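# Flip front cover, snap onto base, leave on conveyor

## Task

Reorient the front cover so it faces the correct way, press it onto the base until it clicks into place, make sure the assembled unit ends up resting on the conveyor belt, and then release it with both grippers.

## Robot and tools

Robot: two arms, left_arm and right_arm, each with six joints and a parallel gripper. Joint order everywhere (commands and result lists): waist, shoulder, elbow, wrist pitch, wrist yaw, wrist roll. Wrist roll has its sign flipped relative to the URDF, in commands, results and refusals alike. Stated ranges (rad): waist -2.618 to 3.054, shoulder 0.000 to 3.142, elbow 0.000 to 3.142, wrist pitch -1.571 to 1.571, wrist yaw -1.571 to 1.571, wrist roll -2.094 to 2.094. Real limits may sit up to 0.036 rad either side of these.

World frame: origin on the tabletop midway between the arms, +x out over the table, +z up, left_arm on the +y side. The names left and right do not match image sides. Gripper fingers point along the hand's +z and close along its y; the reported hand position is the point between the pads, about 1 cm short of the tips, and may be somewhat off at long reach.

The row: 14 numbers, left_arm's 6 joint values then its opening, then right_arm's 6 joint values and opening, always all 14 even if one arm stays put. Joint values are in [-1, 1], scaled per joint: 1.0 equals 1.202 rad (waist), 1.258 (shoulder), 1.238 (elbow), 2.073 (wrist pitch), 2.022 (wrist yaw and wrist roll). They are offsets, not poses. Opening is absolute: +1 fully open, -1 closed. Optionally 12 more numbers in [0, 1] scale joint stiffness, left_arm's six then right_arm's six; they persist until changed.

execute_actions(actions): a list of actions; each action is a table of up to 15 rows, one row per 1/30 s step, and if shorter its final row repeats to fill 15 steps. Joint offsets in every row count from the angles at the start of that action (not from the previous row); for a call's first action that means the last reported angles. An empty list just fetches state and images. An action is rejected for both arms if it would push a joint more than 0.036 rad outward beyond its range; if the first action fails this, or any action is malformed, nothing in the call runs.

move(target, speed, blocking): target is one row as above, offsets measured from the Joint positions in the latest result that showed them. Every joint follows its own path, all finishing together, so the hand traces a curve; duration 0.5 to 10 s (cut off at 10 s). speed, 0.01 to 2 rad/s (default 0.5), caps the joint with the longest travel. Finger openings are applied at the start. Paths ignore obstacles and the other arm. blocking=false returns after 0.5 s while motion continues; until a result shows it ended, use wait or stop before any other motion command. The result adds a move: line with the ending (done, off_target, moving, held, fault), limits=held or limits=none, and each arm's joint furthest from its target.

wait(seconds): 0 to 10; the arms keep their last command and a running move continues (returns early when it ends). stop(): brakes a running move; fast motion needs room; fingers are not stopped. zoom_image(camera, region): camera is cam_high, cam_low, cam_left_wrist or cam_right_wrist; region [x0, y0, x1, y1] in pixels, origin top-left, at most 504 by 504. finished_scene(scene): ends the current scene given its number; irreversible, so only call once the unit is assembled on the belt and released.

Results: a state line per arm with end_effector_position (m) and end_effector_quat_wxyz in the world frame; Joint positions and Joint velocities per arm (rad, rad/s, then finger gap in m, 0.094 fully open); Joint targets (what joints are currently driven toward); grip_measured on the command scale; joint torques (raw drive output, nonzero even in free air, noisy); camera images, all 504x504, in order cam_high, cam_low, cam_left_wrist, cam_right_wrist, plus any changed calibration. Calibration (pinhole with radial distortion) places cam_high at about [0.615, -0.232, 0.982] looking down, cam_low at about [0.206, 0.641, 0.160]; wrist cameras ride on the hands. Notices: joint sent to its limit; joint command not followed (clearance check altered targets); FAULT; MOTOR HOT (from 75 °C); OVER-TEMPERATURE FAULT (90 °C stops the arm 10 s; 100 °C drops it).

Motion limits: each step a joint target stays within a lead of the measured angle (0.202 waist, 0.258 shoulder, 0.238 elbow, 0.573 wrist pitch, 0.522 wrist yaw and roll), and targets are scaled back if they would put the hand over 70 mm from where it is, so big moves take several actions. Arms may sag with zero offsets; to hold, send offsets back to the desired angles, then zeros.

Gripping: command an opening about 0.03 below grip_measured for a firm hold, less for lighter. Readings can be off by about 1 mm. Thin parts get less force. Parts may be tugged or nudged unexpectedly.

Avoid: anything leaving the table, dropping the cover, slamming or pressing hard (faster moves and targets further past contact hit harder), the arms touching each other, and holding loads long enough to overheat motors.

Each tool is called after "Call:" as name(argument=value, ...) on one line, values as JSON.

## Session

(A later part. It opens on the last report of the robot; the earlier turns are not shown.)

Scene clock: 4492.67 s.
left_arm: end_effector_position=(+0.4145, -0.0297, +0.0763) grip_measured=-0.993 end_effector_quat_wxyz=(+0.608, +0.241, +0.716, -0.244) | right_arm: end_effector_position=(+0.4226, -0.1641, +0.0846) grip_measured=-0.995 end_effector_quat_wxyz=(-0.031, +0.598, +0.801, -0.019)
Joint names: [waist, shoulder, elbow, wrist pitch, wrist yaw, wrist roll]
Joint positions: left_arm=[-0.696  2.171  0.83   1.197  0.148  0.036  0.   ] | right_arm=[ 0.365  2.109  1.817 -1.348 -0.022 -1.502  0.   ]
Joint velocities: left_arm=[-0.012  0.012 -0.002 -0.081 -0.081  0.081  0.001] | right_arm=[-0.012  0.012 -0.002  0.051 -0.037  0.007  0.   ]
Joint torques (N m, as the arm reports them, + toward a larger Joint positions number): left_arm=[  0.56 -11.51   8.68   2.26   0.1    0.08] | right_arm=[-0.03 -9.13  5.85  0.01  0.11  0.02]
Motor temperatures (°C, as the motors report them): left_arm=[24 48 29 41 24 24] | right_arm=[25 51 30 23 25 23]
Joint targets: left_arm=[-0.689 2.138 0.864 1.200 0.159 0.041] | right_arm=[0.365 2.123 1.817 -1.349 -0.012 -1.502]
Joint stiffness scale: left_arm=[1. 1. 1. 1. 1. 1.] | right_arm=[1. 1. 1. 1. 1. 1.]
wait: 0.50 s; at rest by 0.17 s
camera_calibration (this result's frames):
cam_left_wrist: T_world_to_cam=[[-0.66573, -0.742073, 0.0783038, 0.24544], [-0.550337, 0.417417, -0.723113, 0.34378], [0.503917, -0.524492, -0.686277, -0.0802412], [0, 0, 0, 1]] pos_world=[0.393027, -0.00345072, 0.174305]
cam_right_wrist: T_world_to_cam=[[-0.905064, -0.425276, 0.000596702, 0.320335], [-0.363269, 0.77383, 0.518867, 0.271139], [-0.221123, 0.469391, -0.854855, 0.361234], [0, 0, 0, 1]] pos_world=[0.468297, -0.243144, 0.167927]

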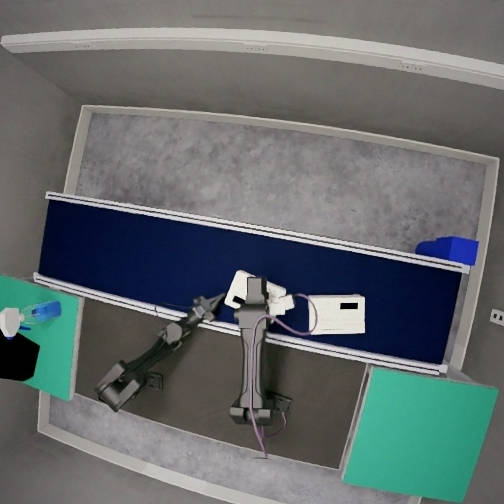

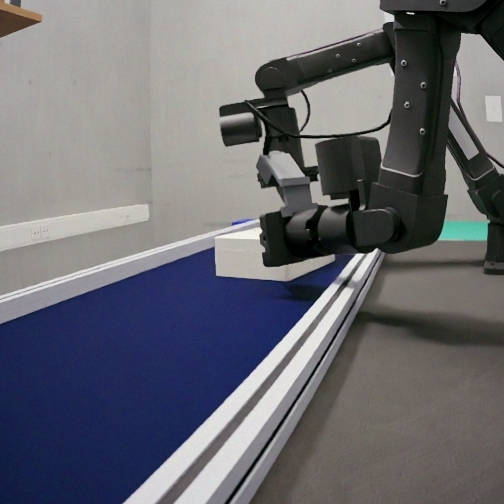

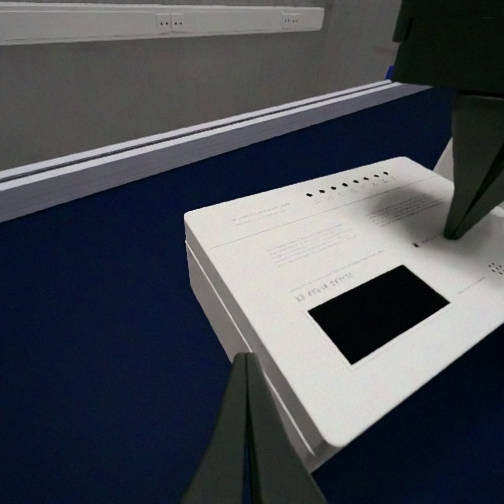

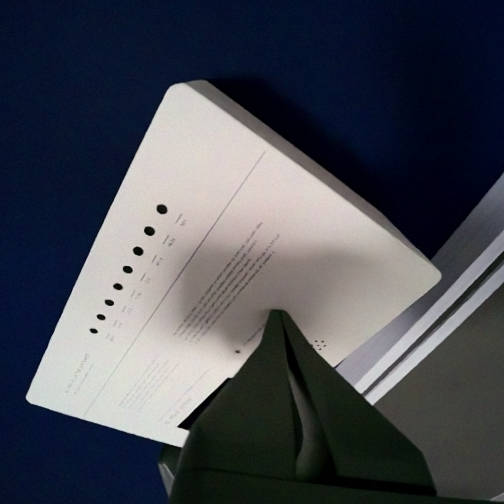

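Call:
execute_actions(actions=[[[0.0058,-0.0262,0.0275,0.0014,0.0054,0.0025,-1,0,0.014,0,0,0.005,0,-1],[0.0058,-0.0262,0.0275,0.0014,0.0054,0.0025,-1,0,0.017,0,0,0.005,0,-1],[0.0058,-0.0262,0.0275,0.0014,0.0054,0.0025,-1,0,0.020,0,0,0.005,0,-1],[0.0058,-0.0262,0.0275,0.0014,0.0054,0.0025,-1,0,0.023,0,0,0.005,0,-1],[0.0058,-0.0262,0.0275,0.0014,0.0054,0.0025,-1,0,0.026,0,0,0.005,0,-1],[0.0058,-0.0262,0.0275,0.0014,0.0054,0.0025,-1,0,0.029,0,0,0.005,0,-1],[0.0058,-0.0262,0.0275,0.0014,0.0054,0.0025,-1,0,0.032,0,0,0.005,0,-1],[0.0058,-0.0262,0.0275,0.0014,0.0054,0.0025,-1,0,0.035,0,0,0.005,0,-1],[0.0058,-0.0262,0.0275,0.0014,0.0054,0.0025,-1,0,0.038,0,0,0.005,0,-1],[0.0058,-0.0262,0.0275,0.0014,0.0054,0.0025,-1,0,0.041,0,0,0.005,0,-1],[0.0058,-0.0262,0.0275,0.0014,0.0054,0.0025,-1,0,0.044,0,0,0.005,0,-1],[0.0058,-0.0262,0.0275,0.0014,0.0054,0.0025,-1,0,0.047,0,0,0.005,0,-1],[0.0058,-0.0262,0.0275,0.0014,0.0054,0.0025,-1,0,0.050,0,0,0.005,0,-1],[0.0058,-0.0262,0.0275,0.0014,0.0054,0.0025,-1,0,0.053,0,0,0.005,0,-1],[0.0058,-0.0262,0.0275,0.0014,0.0054,0.0025,-1,0,0.056,0,0,0.005,0,-1]]])

Call:
wait(seconds=0.5)

Scene clock: 4519.53 s.
left_arm: end_effector_position=(+0.4145, -0.0297, +0.0763) grip_measured=-0.993 end_effector_quat_wxyz=(+0.608, +0.241, +0.716, -0.244) | right_arm: end_effector_position=(+0.4222, -0.1642, +0.0832) grip_measured=-0.995 end_effector_quat_wxyz=(-0.033, +0.598, +0.801, -0.021)
Joint names: [waist, shoulder, elbow, wrist pitch, wrist yaw, wrist roll]
Joint positions: left_arm=[-0.696  2.171  0.83   1.197  0.148  0.036  0.   ] | right_arm=[ 0.365  2.113  1.817 -1.35  -0.022 -1.502  0.   ]
Joint velocities: left_arm=[ 0.007 -0.002 -0.022  0.007 -0.051  0.022 -0.001] | right_arm=[ 0.012 -0.002  0.007 -0.037  0.007 -0.022 -0.   ]
Joint torques (N m, as the arm reports them, + toward a larger Joint positions number): left_arm=[  0.72 -11.44   8.78   2.26   0.11   0.07] | right_arm=[-0.03 -5.25  5.87  0.04  0.1   0.02]
Motor temperatures (°C, as the motors report them): left_arm=[24 48 29 41 24 24] | right_arm=[25 48 30 23 25 23]
Joint targets: left_arm=[-0.689 2.138 0.864 1.200 0.159 0.041] | right_arm=[0.365 2.179 1.817 -1.348 -0.012 -1.502]
Joint stiffness scale: left_arm=[1. 1. 1. 1. 1. 1.] | right_arm=[1. 1. 1. 1. 1. 1.]
camera_calibration (this result's frames):
cam_left_wrist: T_world_to_cam=[[-0.66573, -0.742073, 0.0783038, 0.24544], [-0.550337, 0.417417, -0.723113, 0.34378], [0.503917, -0.524492, -0.686277, -0.0802412], [0, 0, 0, 1]] pos_world=[0.393027, -0.00345072, 0.174305]
cam_right_wrist: T_world_to_cam=[[-0.905049, -0.425273, 0.00543729, 0.319521], [-0.360756, 0.774392, 0.519781, 0.270738], [-0.225259, 0.468465, -0.854283, 0.361546], [0, 0, 0, 1]] pos_world=[0.468293, -0.243145, 0.166401]

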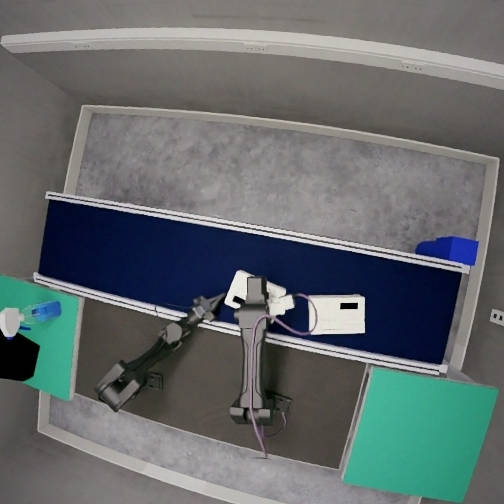

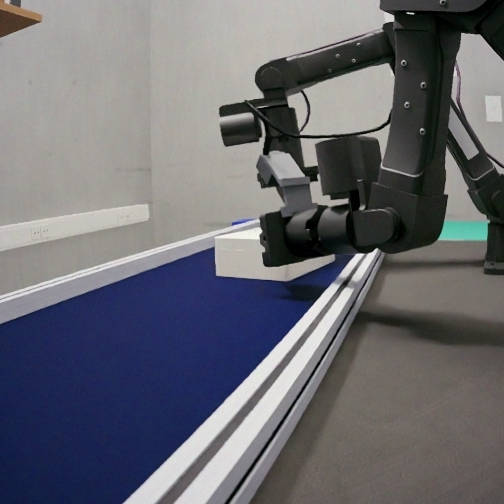

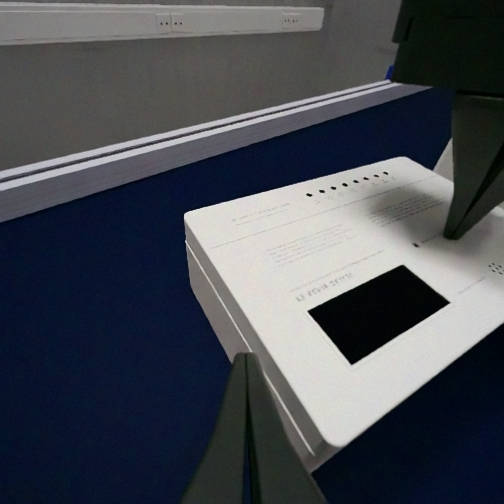

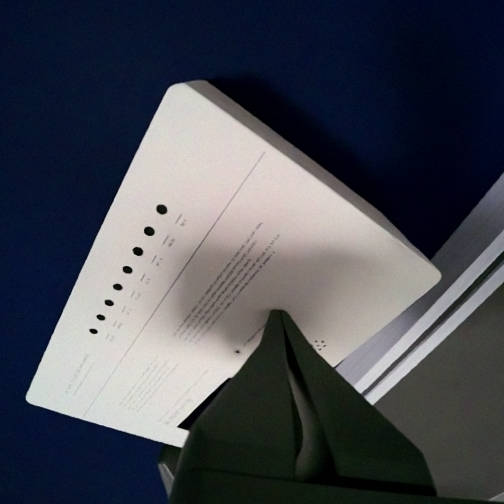

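Scene clock: 4520.03 s.
left_arm: end_effector_position=(+0.4145, -0.0297, +0.0763) grip_measured=-0.993 end_effector_quat_wxyz=(+0.608, +0.241, +0.716, -0.244) | right_arm: end_effector_position=(+0.4222, -0.1642, +0.0832) grip_measured=-0.995 end_effector_quat_wxyz=(-0.033, +0.598, +0.801, -0.021)
Joint names: [waist, shoulder, elbow, wrist pitch, wrist yaw, wrist roll]
Joint positions: left_arm=[-0.696  2.171  0.83   1.197  0.148  0.036  0.   ] | right_arm=[ 0.365  2.113  1.817 -1.35  -0.022 -1.502  0.   ]
Joint velocities: left_arm=[ 0.002  0.007 -0.002 -0.081 -0.022  0.022 -0.   ] | right_arm=[ 0.012  0.007 -0.017 -0.007  0.037  0.007 -0.   ]
Joint torques (N m, as the arm reports them, + toward a larger Joint positions number): left_arm=[  0.63 -11.57   8.76   2.28   0.1    0.08] | right_arm=[-0.03 -5.19  5.85  0.03  0.11  0.02]
Motor temperatures (°C, as the motors report them): left_arm=[24 48 29 41 24 24] | right_arm=[25 47 30 23 25 23]
Joint targets: left_arm=[-0.689 2.138 0.864 1.200 0.159 0.041] | right_arm=[0.365 2.179 1.817 -1.348 -0.012 -1.502]
Joint stiffness scale: left_arm=[1. 1. 1. 1. 1. 1.] | right_arm=[1. 1. 1. 1. 1. 1.]
wait: 0.50 s; at rest by 0.17 s
camera_calibration (this result's frames):
cam_left_wrist: T_world_to_cam=[[-0.66573, -0.742073, 0.0783038, 0.24544], [-0.550337, 0.417417, -0.723113, 0.34378], [0.503917, -0.524492, -0.686277, -0.0802412], [0, 0, 0, 1]] pos_world=[0.393027, -0.00345072, 0.174305]
cam_right_wrist: T_world_to_cam=[[-0.905049, -0.425273, 0.00543729, 0.319521], [-0.360756, 0.774392, 0.519781, 0.270738], [-0.225259, 0.468465, -0.854283, 0.361546], [0, 0, 0, 1]] pos_world=[0.468293, -0.243145, 0.166401]

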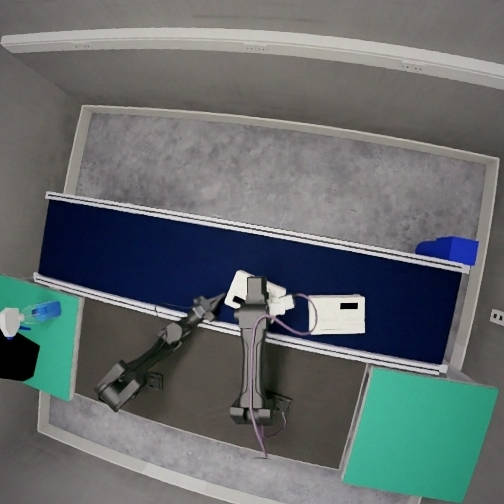

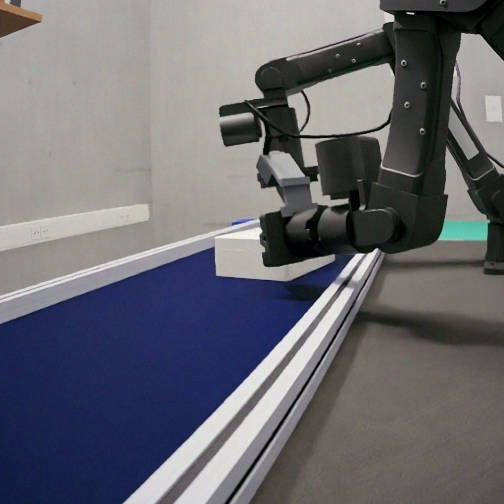

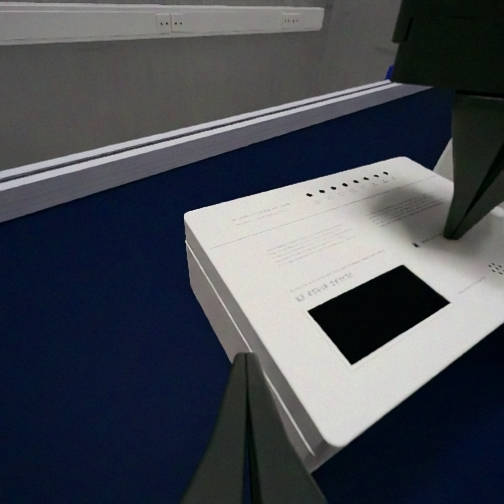

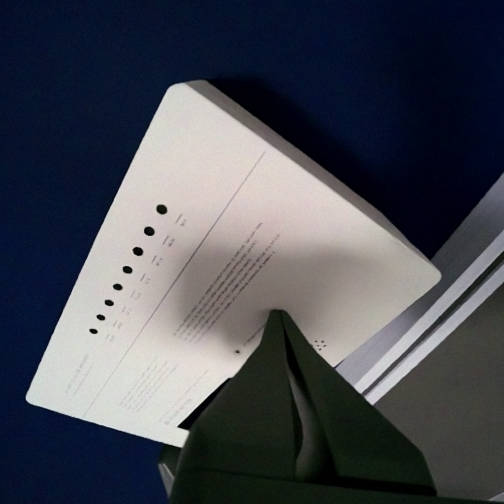

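Call:
execute_actions(actions=[[[0.0058,-0.0262,0.0275,0.0014,0.0054,0.0025,-1,0,0.055,0,0,0.005,0,-1],[0.0058,-0.0262,0.0275,0.0014,0.0054,0.0025,-1,0,0.058,0,0,0.005,0,-1],[0.0058,-0.0262,0.0275,0.0014,0.0054,0.0025,-1,0,0.061,0,0,0.005,0,-1],[0.0058,-0.0262,0.0275,0.0014,0.0054,0.0025,-1,0,0.064,0,0,0.005,0,-1],[0.0058,-0.0262,0.0275,0.0014,0.0054,0.0025,-1,0,0.067,0,0,0.005,0,-1],[0.0058,-0.0262,0.0275,0.0014,0.0054,0.0025,-1,0,0.070,0,0,0.005,0,-1],[0.0058,-0.0262,0.0275,0.0014,0.0054,0.0025,-1,0,0.073,0,0,0.005,0,-1],[0.0058,-0.0262,0.0275,0.0014,0.0054,0.0025,-1,0,0.076,0,0,0.005,0,-1],[0.0058,-0.0262,0.0275,0.0014,0.0054,0.0025,-1,0,0.079,0,0,0.005,0,-1],[0.0058,-0.0262,0.0275,0.0014,0.0054,0.0025,-1,0,0.082,0,0,0.005,0,-1],[0.0058,-0.0262,0.0275,0.0014,0.0054,0.0025,-1,0,0.085,0,0,0.005,0,-1],[0.0058,-0.0262,0.0275,0.0014,0.0054,0.0025,-1,0,0.088,0,0,0.005,0,-1],[0.0058,-0.0262,0.0275,0.0014,0.0054,0.0025,-1,0,0.091,0,0,0.005,0,-1],[0.0058,-0.0262,0.0275,0.0014,0.0054,0.0025,-1,0,0.094,0,0,0.005,0,-1],[0.0058,-0.0262,0.0275,0.0014,0.0054,0.0025,-1,0,0.097,0,0,0.005,0,-1]]])

Call:
zoom_image(camera="cam_low", region=[205, 215, 345, 295])

Scene clock: 4537.00 s.
left_arm: end_effector_position=(+0.4145, -0.0297, +0.0763) grip_measured=-0.993 end_effector_quat_wxyz=(+0.608, +0.241, +0.716, -0.244) | right_arm: end_effector_position=(+0.4220, -0.1642, +0.0822) grip_measured=-0.995 end_effector_quat_wxyz=(-0.038, +0.598, +0.800, -0.027)
Joint names: [waist, shoulder, elbow, wrist pitch, wrist yaw, wrist roll]
Joint positions: left_arm=[-0.696  2.171  0.83   1.197  0.148  0.036  0.   ] | right_arm=[ 0.365  2.131  1.84  -1.371 -0.022 -1.502  0.   ]
Joint velocities: left_arm=[ 0.002  0.002 -0.012  0.007  0.007 -0.022 -0.   ] | right_arm=[ 0.002  0.032  0.046 -0.037 -0.007  0.007 -0.   ]
Joint torques (N m, as the arm reports them, + toward a larger Joint positions number): left_arm=[  0.61 -11.52   8.76   2.28   0.1    0.05] | right_arm=[-0.03 -2.78  3.83  0.27  0.1   0.01]
Motor temperatures (°C, as the motors report them): left_arm=[24 49 29 41 24 24] | right_arm=[25 44 30 23 25 23]
Joint targets: left_arm=[-0.689 2.138 0.864 1.200 0.159 0.041] | right_arm=[0.365 2.235 1.818 -1.350 -0.012 -1.502]
Joint stiffness scale: left_arm=[1. 1. 1. 1. 1. 1.] | right_arm=[1. 1. 1. 1. 1. 1.]
camera_calibration (this result's frames):
cam_left_wrist: T_world_to_cam=[[-0.66573, -0.742073, 0.0783038, 0.24544], [-0.550337, 0.417417, -0.723113, 0.34378], [0.503917, -0.524492, -0.686277, -0.0802412], [0, 0, 0, 1]] pos_world=[0.393027, -0.00345072, 0.174305]
cam_right_wrist: T_world_to_cam=[[-0.904817, -0.425221, 0.0221914, 0.317904], [-0.352023, 0.776347, 0.522844, 0.267595], [-0.239552, 0.465267, -0.852139, 0.36603], [0, 0, 0, 1]] pos_world=[0.469529, -0.242869, 0.164943]

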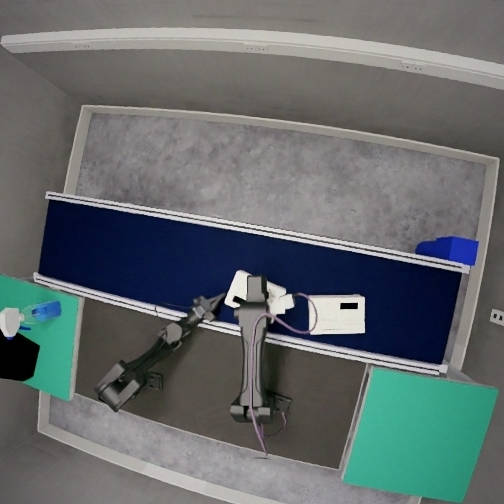

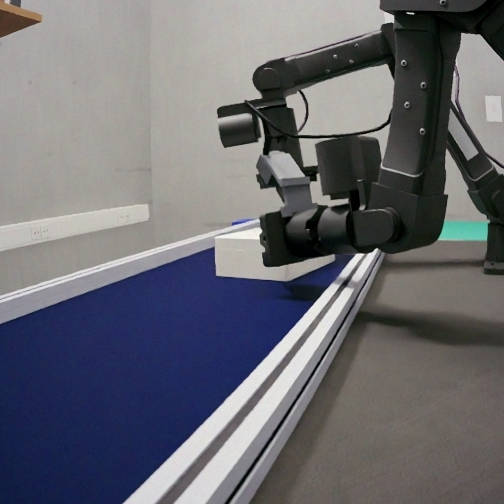

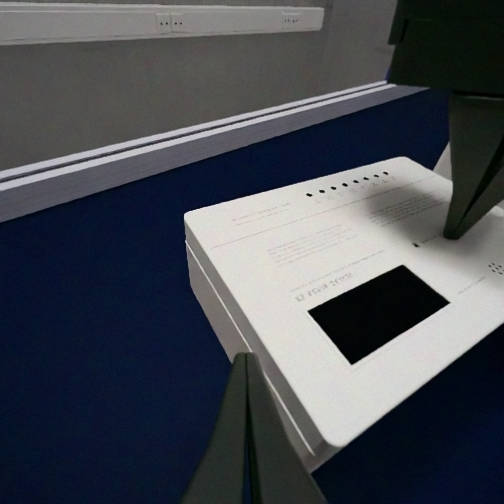

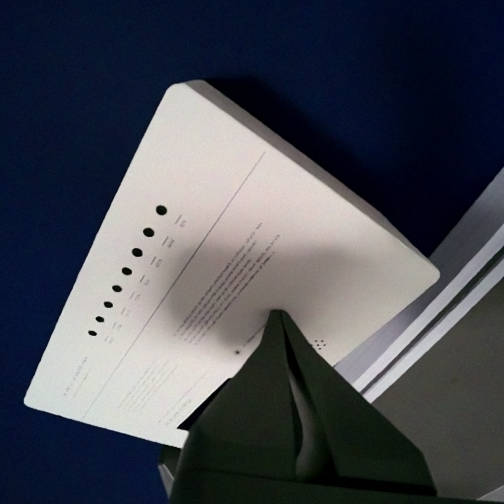

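Region (205, 215, 345, 295) of cam_low's 504x504 image, scaled by 3.600, with more detail than that image has; it fills the top 288 rows of this view, and the rest is white.

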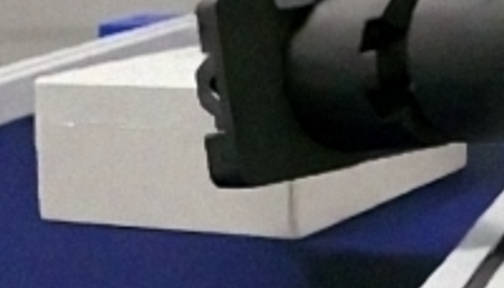

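Call:
execute_actions(actions=[[[0.0058,-0.0262,0.0275,0.0014,0.0054,0.0025,-1,0,0.078,-0.0186,0.010,0.005,0,-1],[0.0058,-0.0262,0.0275,0.0014,0.0054,0.0025,-1,0,0.070,-0.0186,0.010,0.005,0,-1],[0.0058,-0.0262,0.0275,0.0014,0.0054,0.0025,-1,0,0.062,-0.0186,0.010,0.005,0,-1],[0.0058,-0.0262,0.0275,0.0014,0.0054,0.0025,-1,0,0.054,-0.0186,0.010,0.005,0,-1],[0.0058,-0.0262,0.0275,0.0014,0.0054,0.0025,-1,0,0.046,-0.0186,0.010,0.005,0,-1],[0.0058,-0.0262,0.0275,0.0014,0.0054,0.0025,-1,0,0.038,-0.0186,0.010,0.005,0,-1],[0.0058,-0.0262,0.0275,0.0014,0.0054,0.0025,-1,0,0.030,-0.0186,0.010,0.005,0,-1],[0.0058,-0.0262,0.0275,0.0014,0.0054,0.0025,-1,0,0.022,-0.0186,0.010,0.005,0,-1],[0.0058,-0.0262,0.0275,0.0014,0.0054,0.0025,-1,0,0.014,-0.0186,0.010,0.005,0,-1],[0.0058,-0.0262,0.0275,0.0014,0.0054,0.0025,-1,0,0.006,-0.0186,0.010,0.005,0,-1],[0.0058,-0.0262,0.0275,0.0014,0.0054,0.0025,-1,0,-0.002,-0.0186,0.010,0.005,0,-1],[0.0058,-0.0262,0.0275,0.0014,0.0054,0.0025,-1,0,-0.010,-0.0186,0.010,0.005,0,-1],[0.0058,-0.0262,0.0275,0.0014,0.0054,0.0025,-1,0,-0.018,-0.0186,0.010,0.005,0,-1],[0.0058,-0.0262,0.0275,0.0014,0.0054,0.0025,-1,0,-0.026,-0.0186,0.010,0.005,0,-1],[0.0058,-0.0262,0.0275,0.0014,0.0054,0.0025,-1,0,-0.034,-0.0186,0.010,0.005,0,-1]]])

Call:
wait(seconds=0.5)

Scene clock: 4559.93 s.
left_arm: end_effector_position=(+0.4145, -0.0297, +0.0763) grip_measured=-0.993 end_effector_quat_wxyz=(+0.608, +0.241, +0.716, -0.244) | right_arm: end_effector_position=(+0.4230, -0.1640, +0.0852) grip_measured=-0.995 end_effector_quat_wxyz=(-0.035, +0.598, +0.800, -0.024)
Joint names: [waist, shoulder, elbow, wrist pitch, wrist yaw, wrist roll]
Joint positions: left_arm=[-0.696  2.171  0.83   1.197  0.148  0.036  0.   ] | right_arm=[ 0.365  2.124  1.842 -1.371 -0.022 -1.502  0.   ]
Joint velocities: left_arm=[-0.007  0.002  0.007 -0.066 -0.022  0.007 -0.001] | right_arm=[-0.017 -0.032 -0.085  0.095  0.051  0.022 -0.001]
Joint torques (N m, as the arm reports them, + toward a larger Joint positions number): left_arm=[  0.71 -11.55   8.78   2.31   0.09   0.06] | right_arm=[ -0.08 -12.93   4.1    0.07   0.09   0.01]
Motor temperatures (°C, as the motors report them): left_arm=[24 49 29 41 24 24] | right_arm=[25 41 29 23 25 23]
Joint targets: left_arm=[-0.689 2.138 0.864 1.200 0.159 0.041] | right_arm=[0.365 2.088 1.817 -1.350 -0.012 -1.502]
Joint stiffness scale: left_arm=[1. 1. 1. 1. 1. 1.] | right_arm=[1. 1. 1. 1. 1. 1.]
camera_calibration (this result's frames):
cam_left_wrist: T_world_to_cam=[[-0.66573, -0.742073, 0.0783038, 0.24544], [-0.550337, 0.417417, -0.723113, 0.34378], [0.503917, -0.524492, -0.686277, -0.0802412], [0, 0, 0, 1]] pos_world=[0.393027, -0.00345072, 0.174305]
cam_right_wrist: T_world_to_cam=[[-0.904981, -0.425257, 0.0128841, 0.319681], [-0.356881, 0.775259, 0.521161, 0.26827], [-0.231616, 0.467043, -0.853361, 0.36568], [0, 0, 0, 1]] pos_world=[0.469743, -0.242821, 0.168126]

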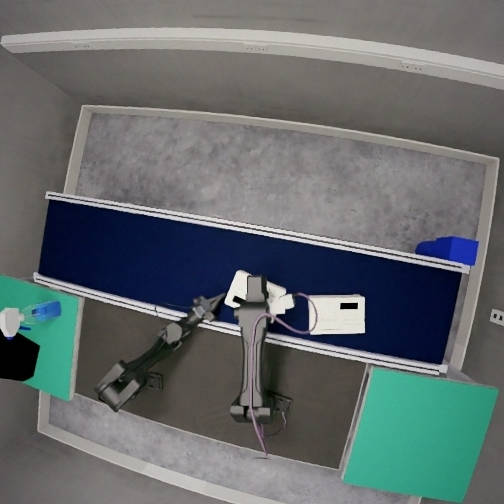

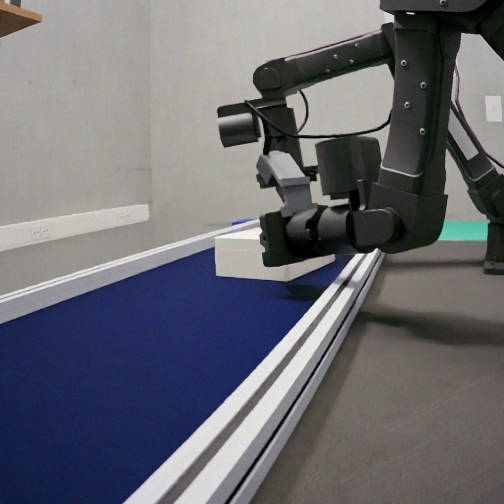

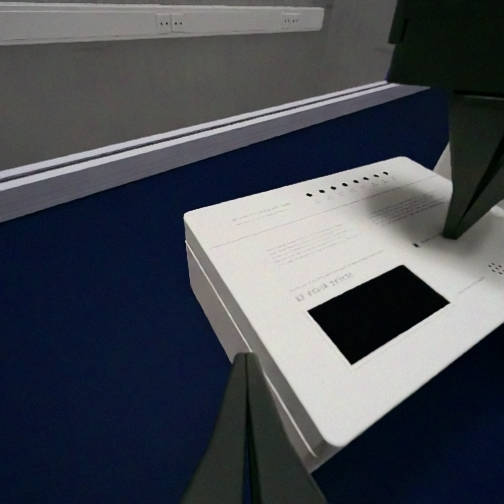

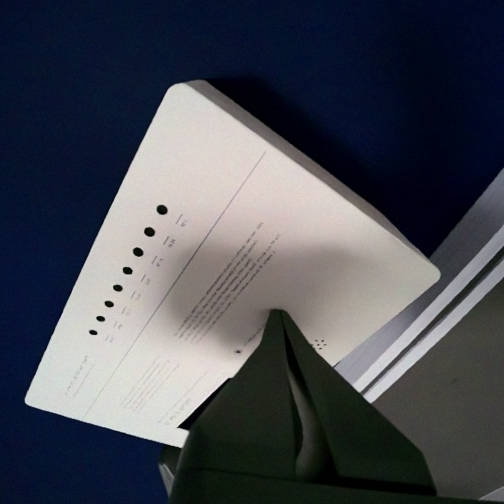

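Scene clock: 4560.43 s.
left_arm: end_effector_position=(+0.4145, -0.0297, +0.0763) grip_measured=-0.993 end_effector_quat_wxyz=(+0.608, +0.241, +0.716, -0.244) | right_arm: end_effector_position=(+0.4227, -0.1641, +0.0850) grip_measured=-0.995 end_effector_quat_wxyz=(-0.034, +0.598, +0.801, -0.022)
Joint names: [waist, shoulder, elbow, wrist pitch, wrist yaw, wrist roll]
Joint positions: left_arm=[-0.696  2.171  0.83   1.197  0.148  0.036  0.   ] | right_arm=[ 0.365  2.119  1.834 -1.364 -0.022 -1.502  0.   ]
Joint velocities: left_arm=[ 0.007  0.012 -0.002 -0.007  0.022 -0.007 -0.   ] | right_arm=[ 0.012 -0.017 -0.002 -0.022 -0.051  0.022 -0.   ]
Joint torques (N m, as the arm reports them, + toward a larger Joint positions number): left_arm=[  0.53 -11.51   8.65   2.31   0.11   0.08] | right_arm=[ -0.03 -12.54   4.46   0.13   0.11   0.02]
Motor temperatures (°C, as the motors report them): left_arm=[24 49 29 41 24 24] | right_arm=[25 41 29 23 25 23]
Joint targets: left_arm=[-0.689 2.138 0.864 1.200 0.159 0.041] | right_arm=[0.365 2.088 1.817 -1.350 -0.012 -1.502]
Joint stiffness scale: left_arm=[1. 1. 1. 1. 1. 1.] | right_arm=[1. 1. 1. 1. 1. 1.]
wait: 0.50 s; at rest by 0.27 s
camera_calibration (this result's frames):
cam_left_wrist: T_world_to_cam=[[-0.66573, -0.742073, 0.0783038, 0.24544], [-0.550337, 0.417417, -0.723113, 0.34378], [0.503917, -0.524492, -0.686277, -0.0802412], [0, 0, 0, 1]] pos_world=[0.393027, -0.00345072, 0.174305]
cam_right_wrist: T_world_to_cam=[[-0.905022, -0.425267, 0.00916074, 0.319732], [-0.35882, 0.774826, 0.520475, 0.269082], [-0.228438, 0.467754, -0.853828, 0.364366], [0, 0, 0, 1]] pos_world=[0.469152, -0.242953, 0.168126]

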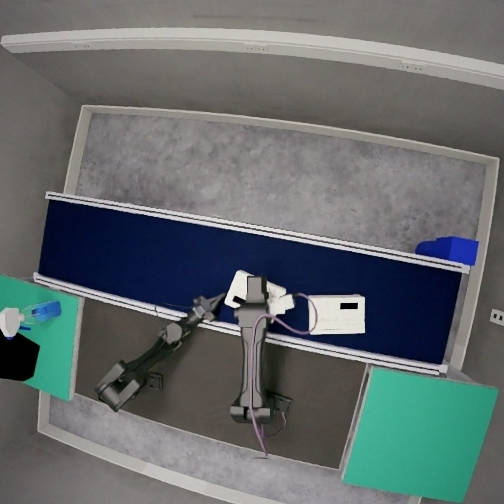

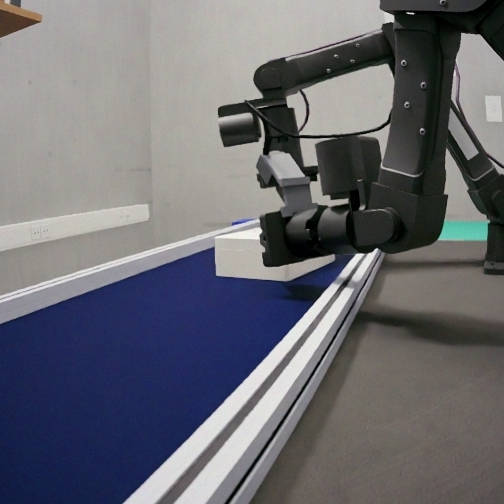

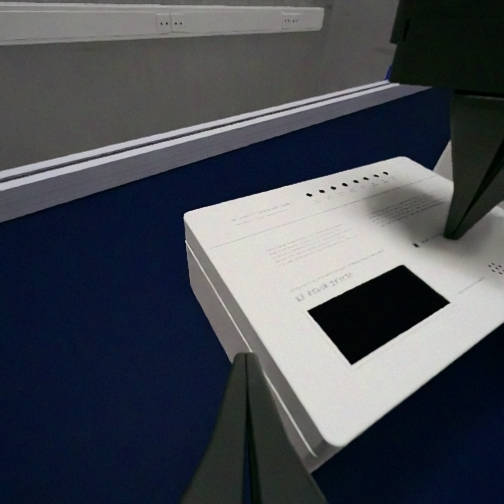

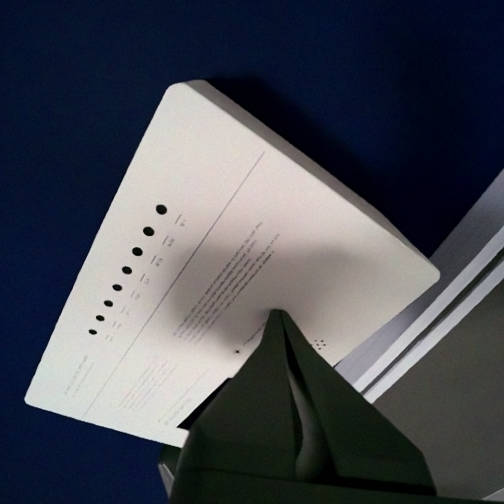

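Call:
move(target=[0.288,-0.334,-0.065,0,0,0,-1,-0.083,-0.125,-0.0137,0.007,0,0,-1], speed=0.6)

Scene clock: 4591.33 s.
left_arm: end_effector_position=(+0.4608, +0.1428, +0.2559) grip_measured=-0.993 end_effector_quat_wxyz=(+0.762, +0.112, +0.622, -0.141) | right_arm: end_effector_position=(+0.4317, -0.1999, +0.1341) grip_measured=-0.995 end_effector_quat_wxyz=(+0.011, +0.635, +0.772, +0.030)
Joint names: [waist, shoulder, elbow, wrist pitch, wrist yaw, wrist roll]
Joint positions: left_arm=[-0.348  1.764  0.773  1.197  0.148  0.036  0.   ] | right_arm=[ 0.269  1.987  1.834 -1.36  -0.025 -1.502  0.   ]
Joint velocities: left_arm=[ 0.007 -0.007 -0.007 -0.066 -0.051  0.007 -0.001] | right_arm=[ 0.012 -0.002 -0.007 -0.022  0.007  0.066 -0.001]
Joint torques (N m, as the arm reports them, + toward a larger Joint positions number): left_arm=[-0.12 -8.19  5.78  2.17 -0.01  0.03] | right_arm=[ -0.38 -11.32   4.57   0.42   0.03   0.02]
Motor temperatures (°C, as the motors report them): left_arm=[24 49 29 41 24 24] | right_arm=[25 51 29 23 25 23]
Joint targets: left_arm=[-0.350 1.751 0.750 1.197 0.148 0.036] | right_arm=[0.265 1.961 1.817 -1.349 -0.022 -1.502]
Joint stiffness scale: left_arm=[1. 1. 1. 1. 1. 1.] | right_arm=[1. 1. 1. 1. 1. 1.]
move: off_target (left_arm, right_arm); limits=none; left_arm: farthest joint: the elbow, 0.023 radians from its target (0.081 radians at the start); right_arm: farthest joint: the shoulder, 0.025 radians from its target (0.157 radians at the start)
camera_calibration (this result's frames):
cam_left_wrist: T_world_to_cam=[[-0.389244, -0.92102, 0.0145498, 0.304692], [-0.376806, 0.144794, -0.914905, 0.435216], [0.840539, -0.361604, -0.403406, -0.140609], [0, 0, 0, 1]] pos_world=[0.400779, 0.166766, 0.337026]
cam_right_wrist: T_world_to_cam=[[-0.933709, -0.336034, -0.123566, 0.360152], [-0.351638, 0.795747, 0.49309, 0.279313], [-0.067368, 0.503853, -0.861158, 0.363738], [0, 0, 0, 1]] pos_world=[0.458998, -0.28451, 0.220012]

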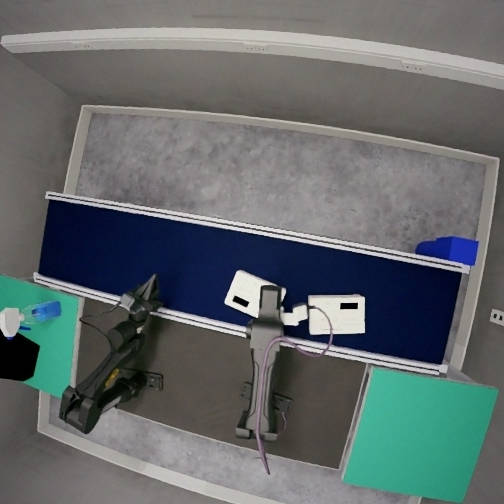

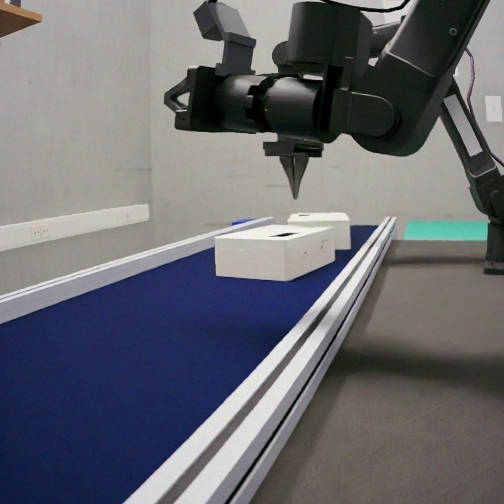

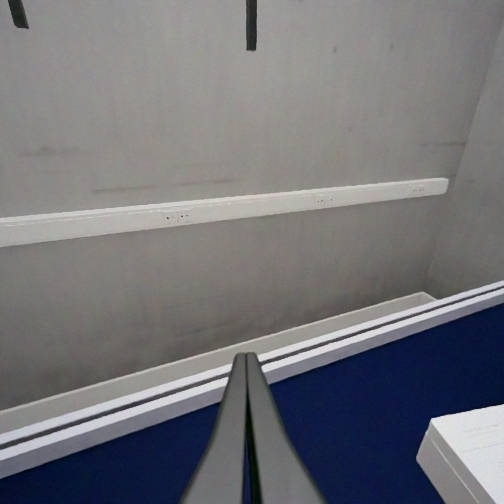

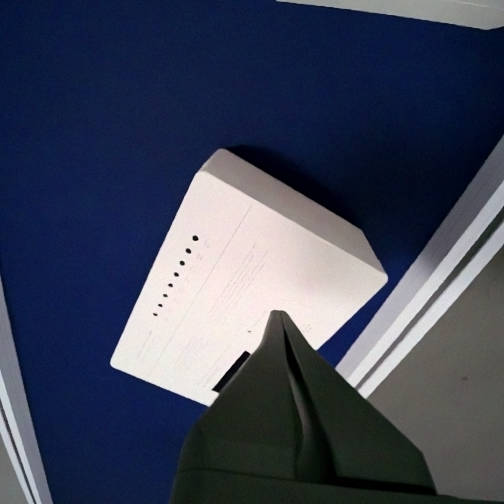

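Call:
zoom_image(camera="cam_low", region=[200, 200, 370, 295])

Call:
zoom_image(camera="cam_right_wrist", region=[90, 120, 420, 420])

Call:
zoom_image(camera="cam_high", region=[200, 250, 400, 360])

Region (200, 200, 370, 295) of cam_low's 504x504 image, scaled by 2.965, with more detail than that image has; it fills the top 282 rows of this view, and the rest is white.

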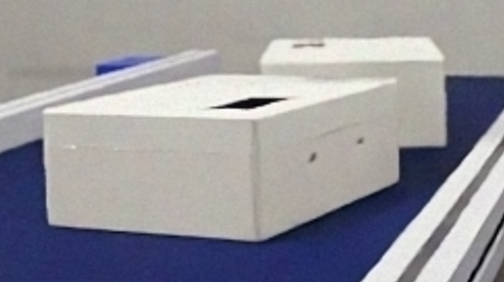

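Region (90, 120, 420, 420) of cam_right_wrist's 504x504 image, scaled by 1.527, with more detail than that image has; it fills the top 458 rows of this view, and the rest is white.

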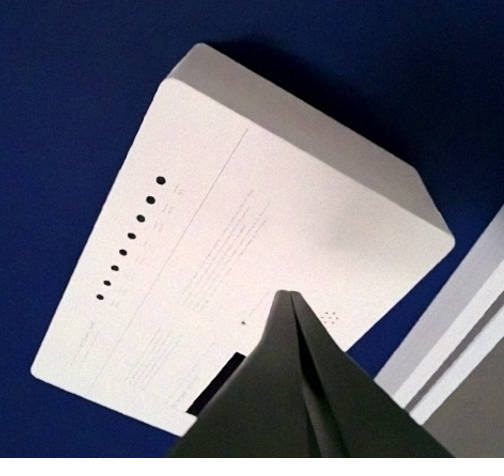

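Region (200, 250, 400, 360) of cam_high's 504x504 image, scaled by 2.520, with more detail than that image has; it fills the top 277 rows of this view, and the rest is white.

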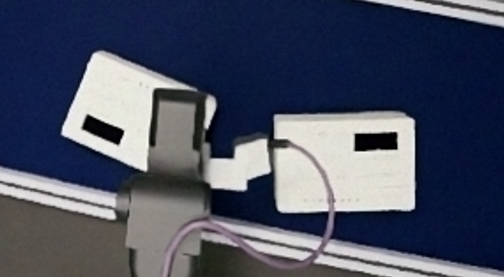

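Call:
zoom_image(camera="cam_low", region=[280, 225, 345, 285])

Call:
zoom_image(camera="cam_low", region=[210, 225, 300, 285])

Region (280, 225, 345, 285) of cam_low's 504x504 image, scaled by 7.754, with more detail than that image has; it fills the top 465 rows of this view, and the rest is white.

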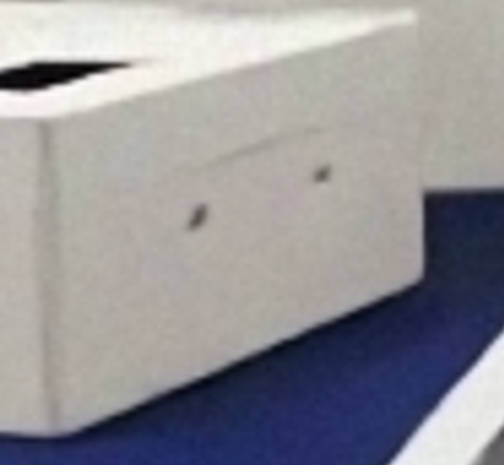

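Region (210, 225, 300, 285) of cam_low's 504x504 image, scaled by 5.600, with more detail than that image has.

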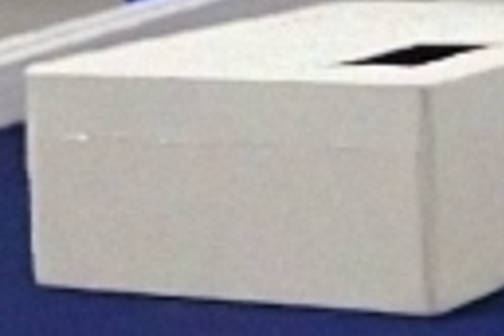

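Call:
zoom_image(camera="cam_left_wrist", region=[400, 390, 504, 504])

Region (400, 390, 504, 504) of cam_left_wrist's 504x504 image, scaled by 4.421, with more detail than that image has; it fills the left 460 columns of this view, and the rest is white.

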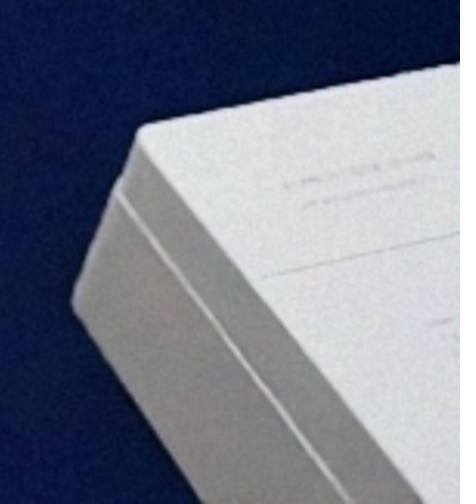

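Call:
finished_scene(scene=1)

The scene is finished: the task was done.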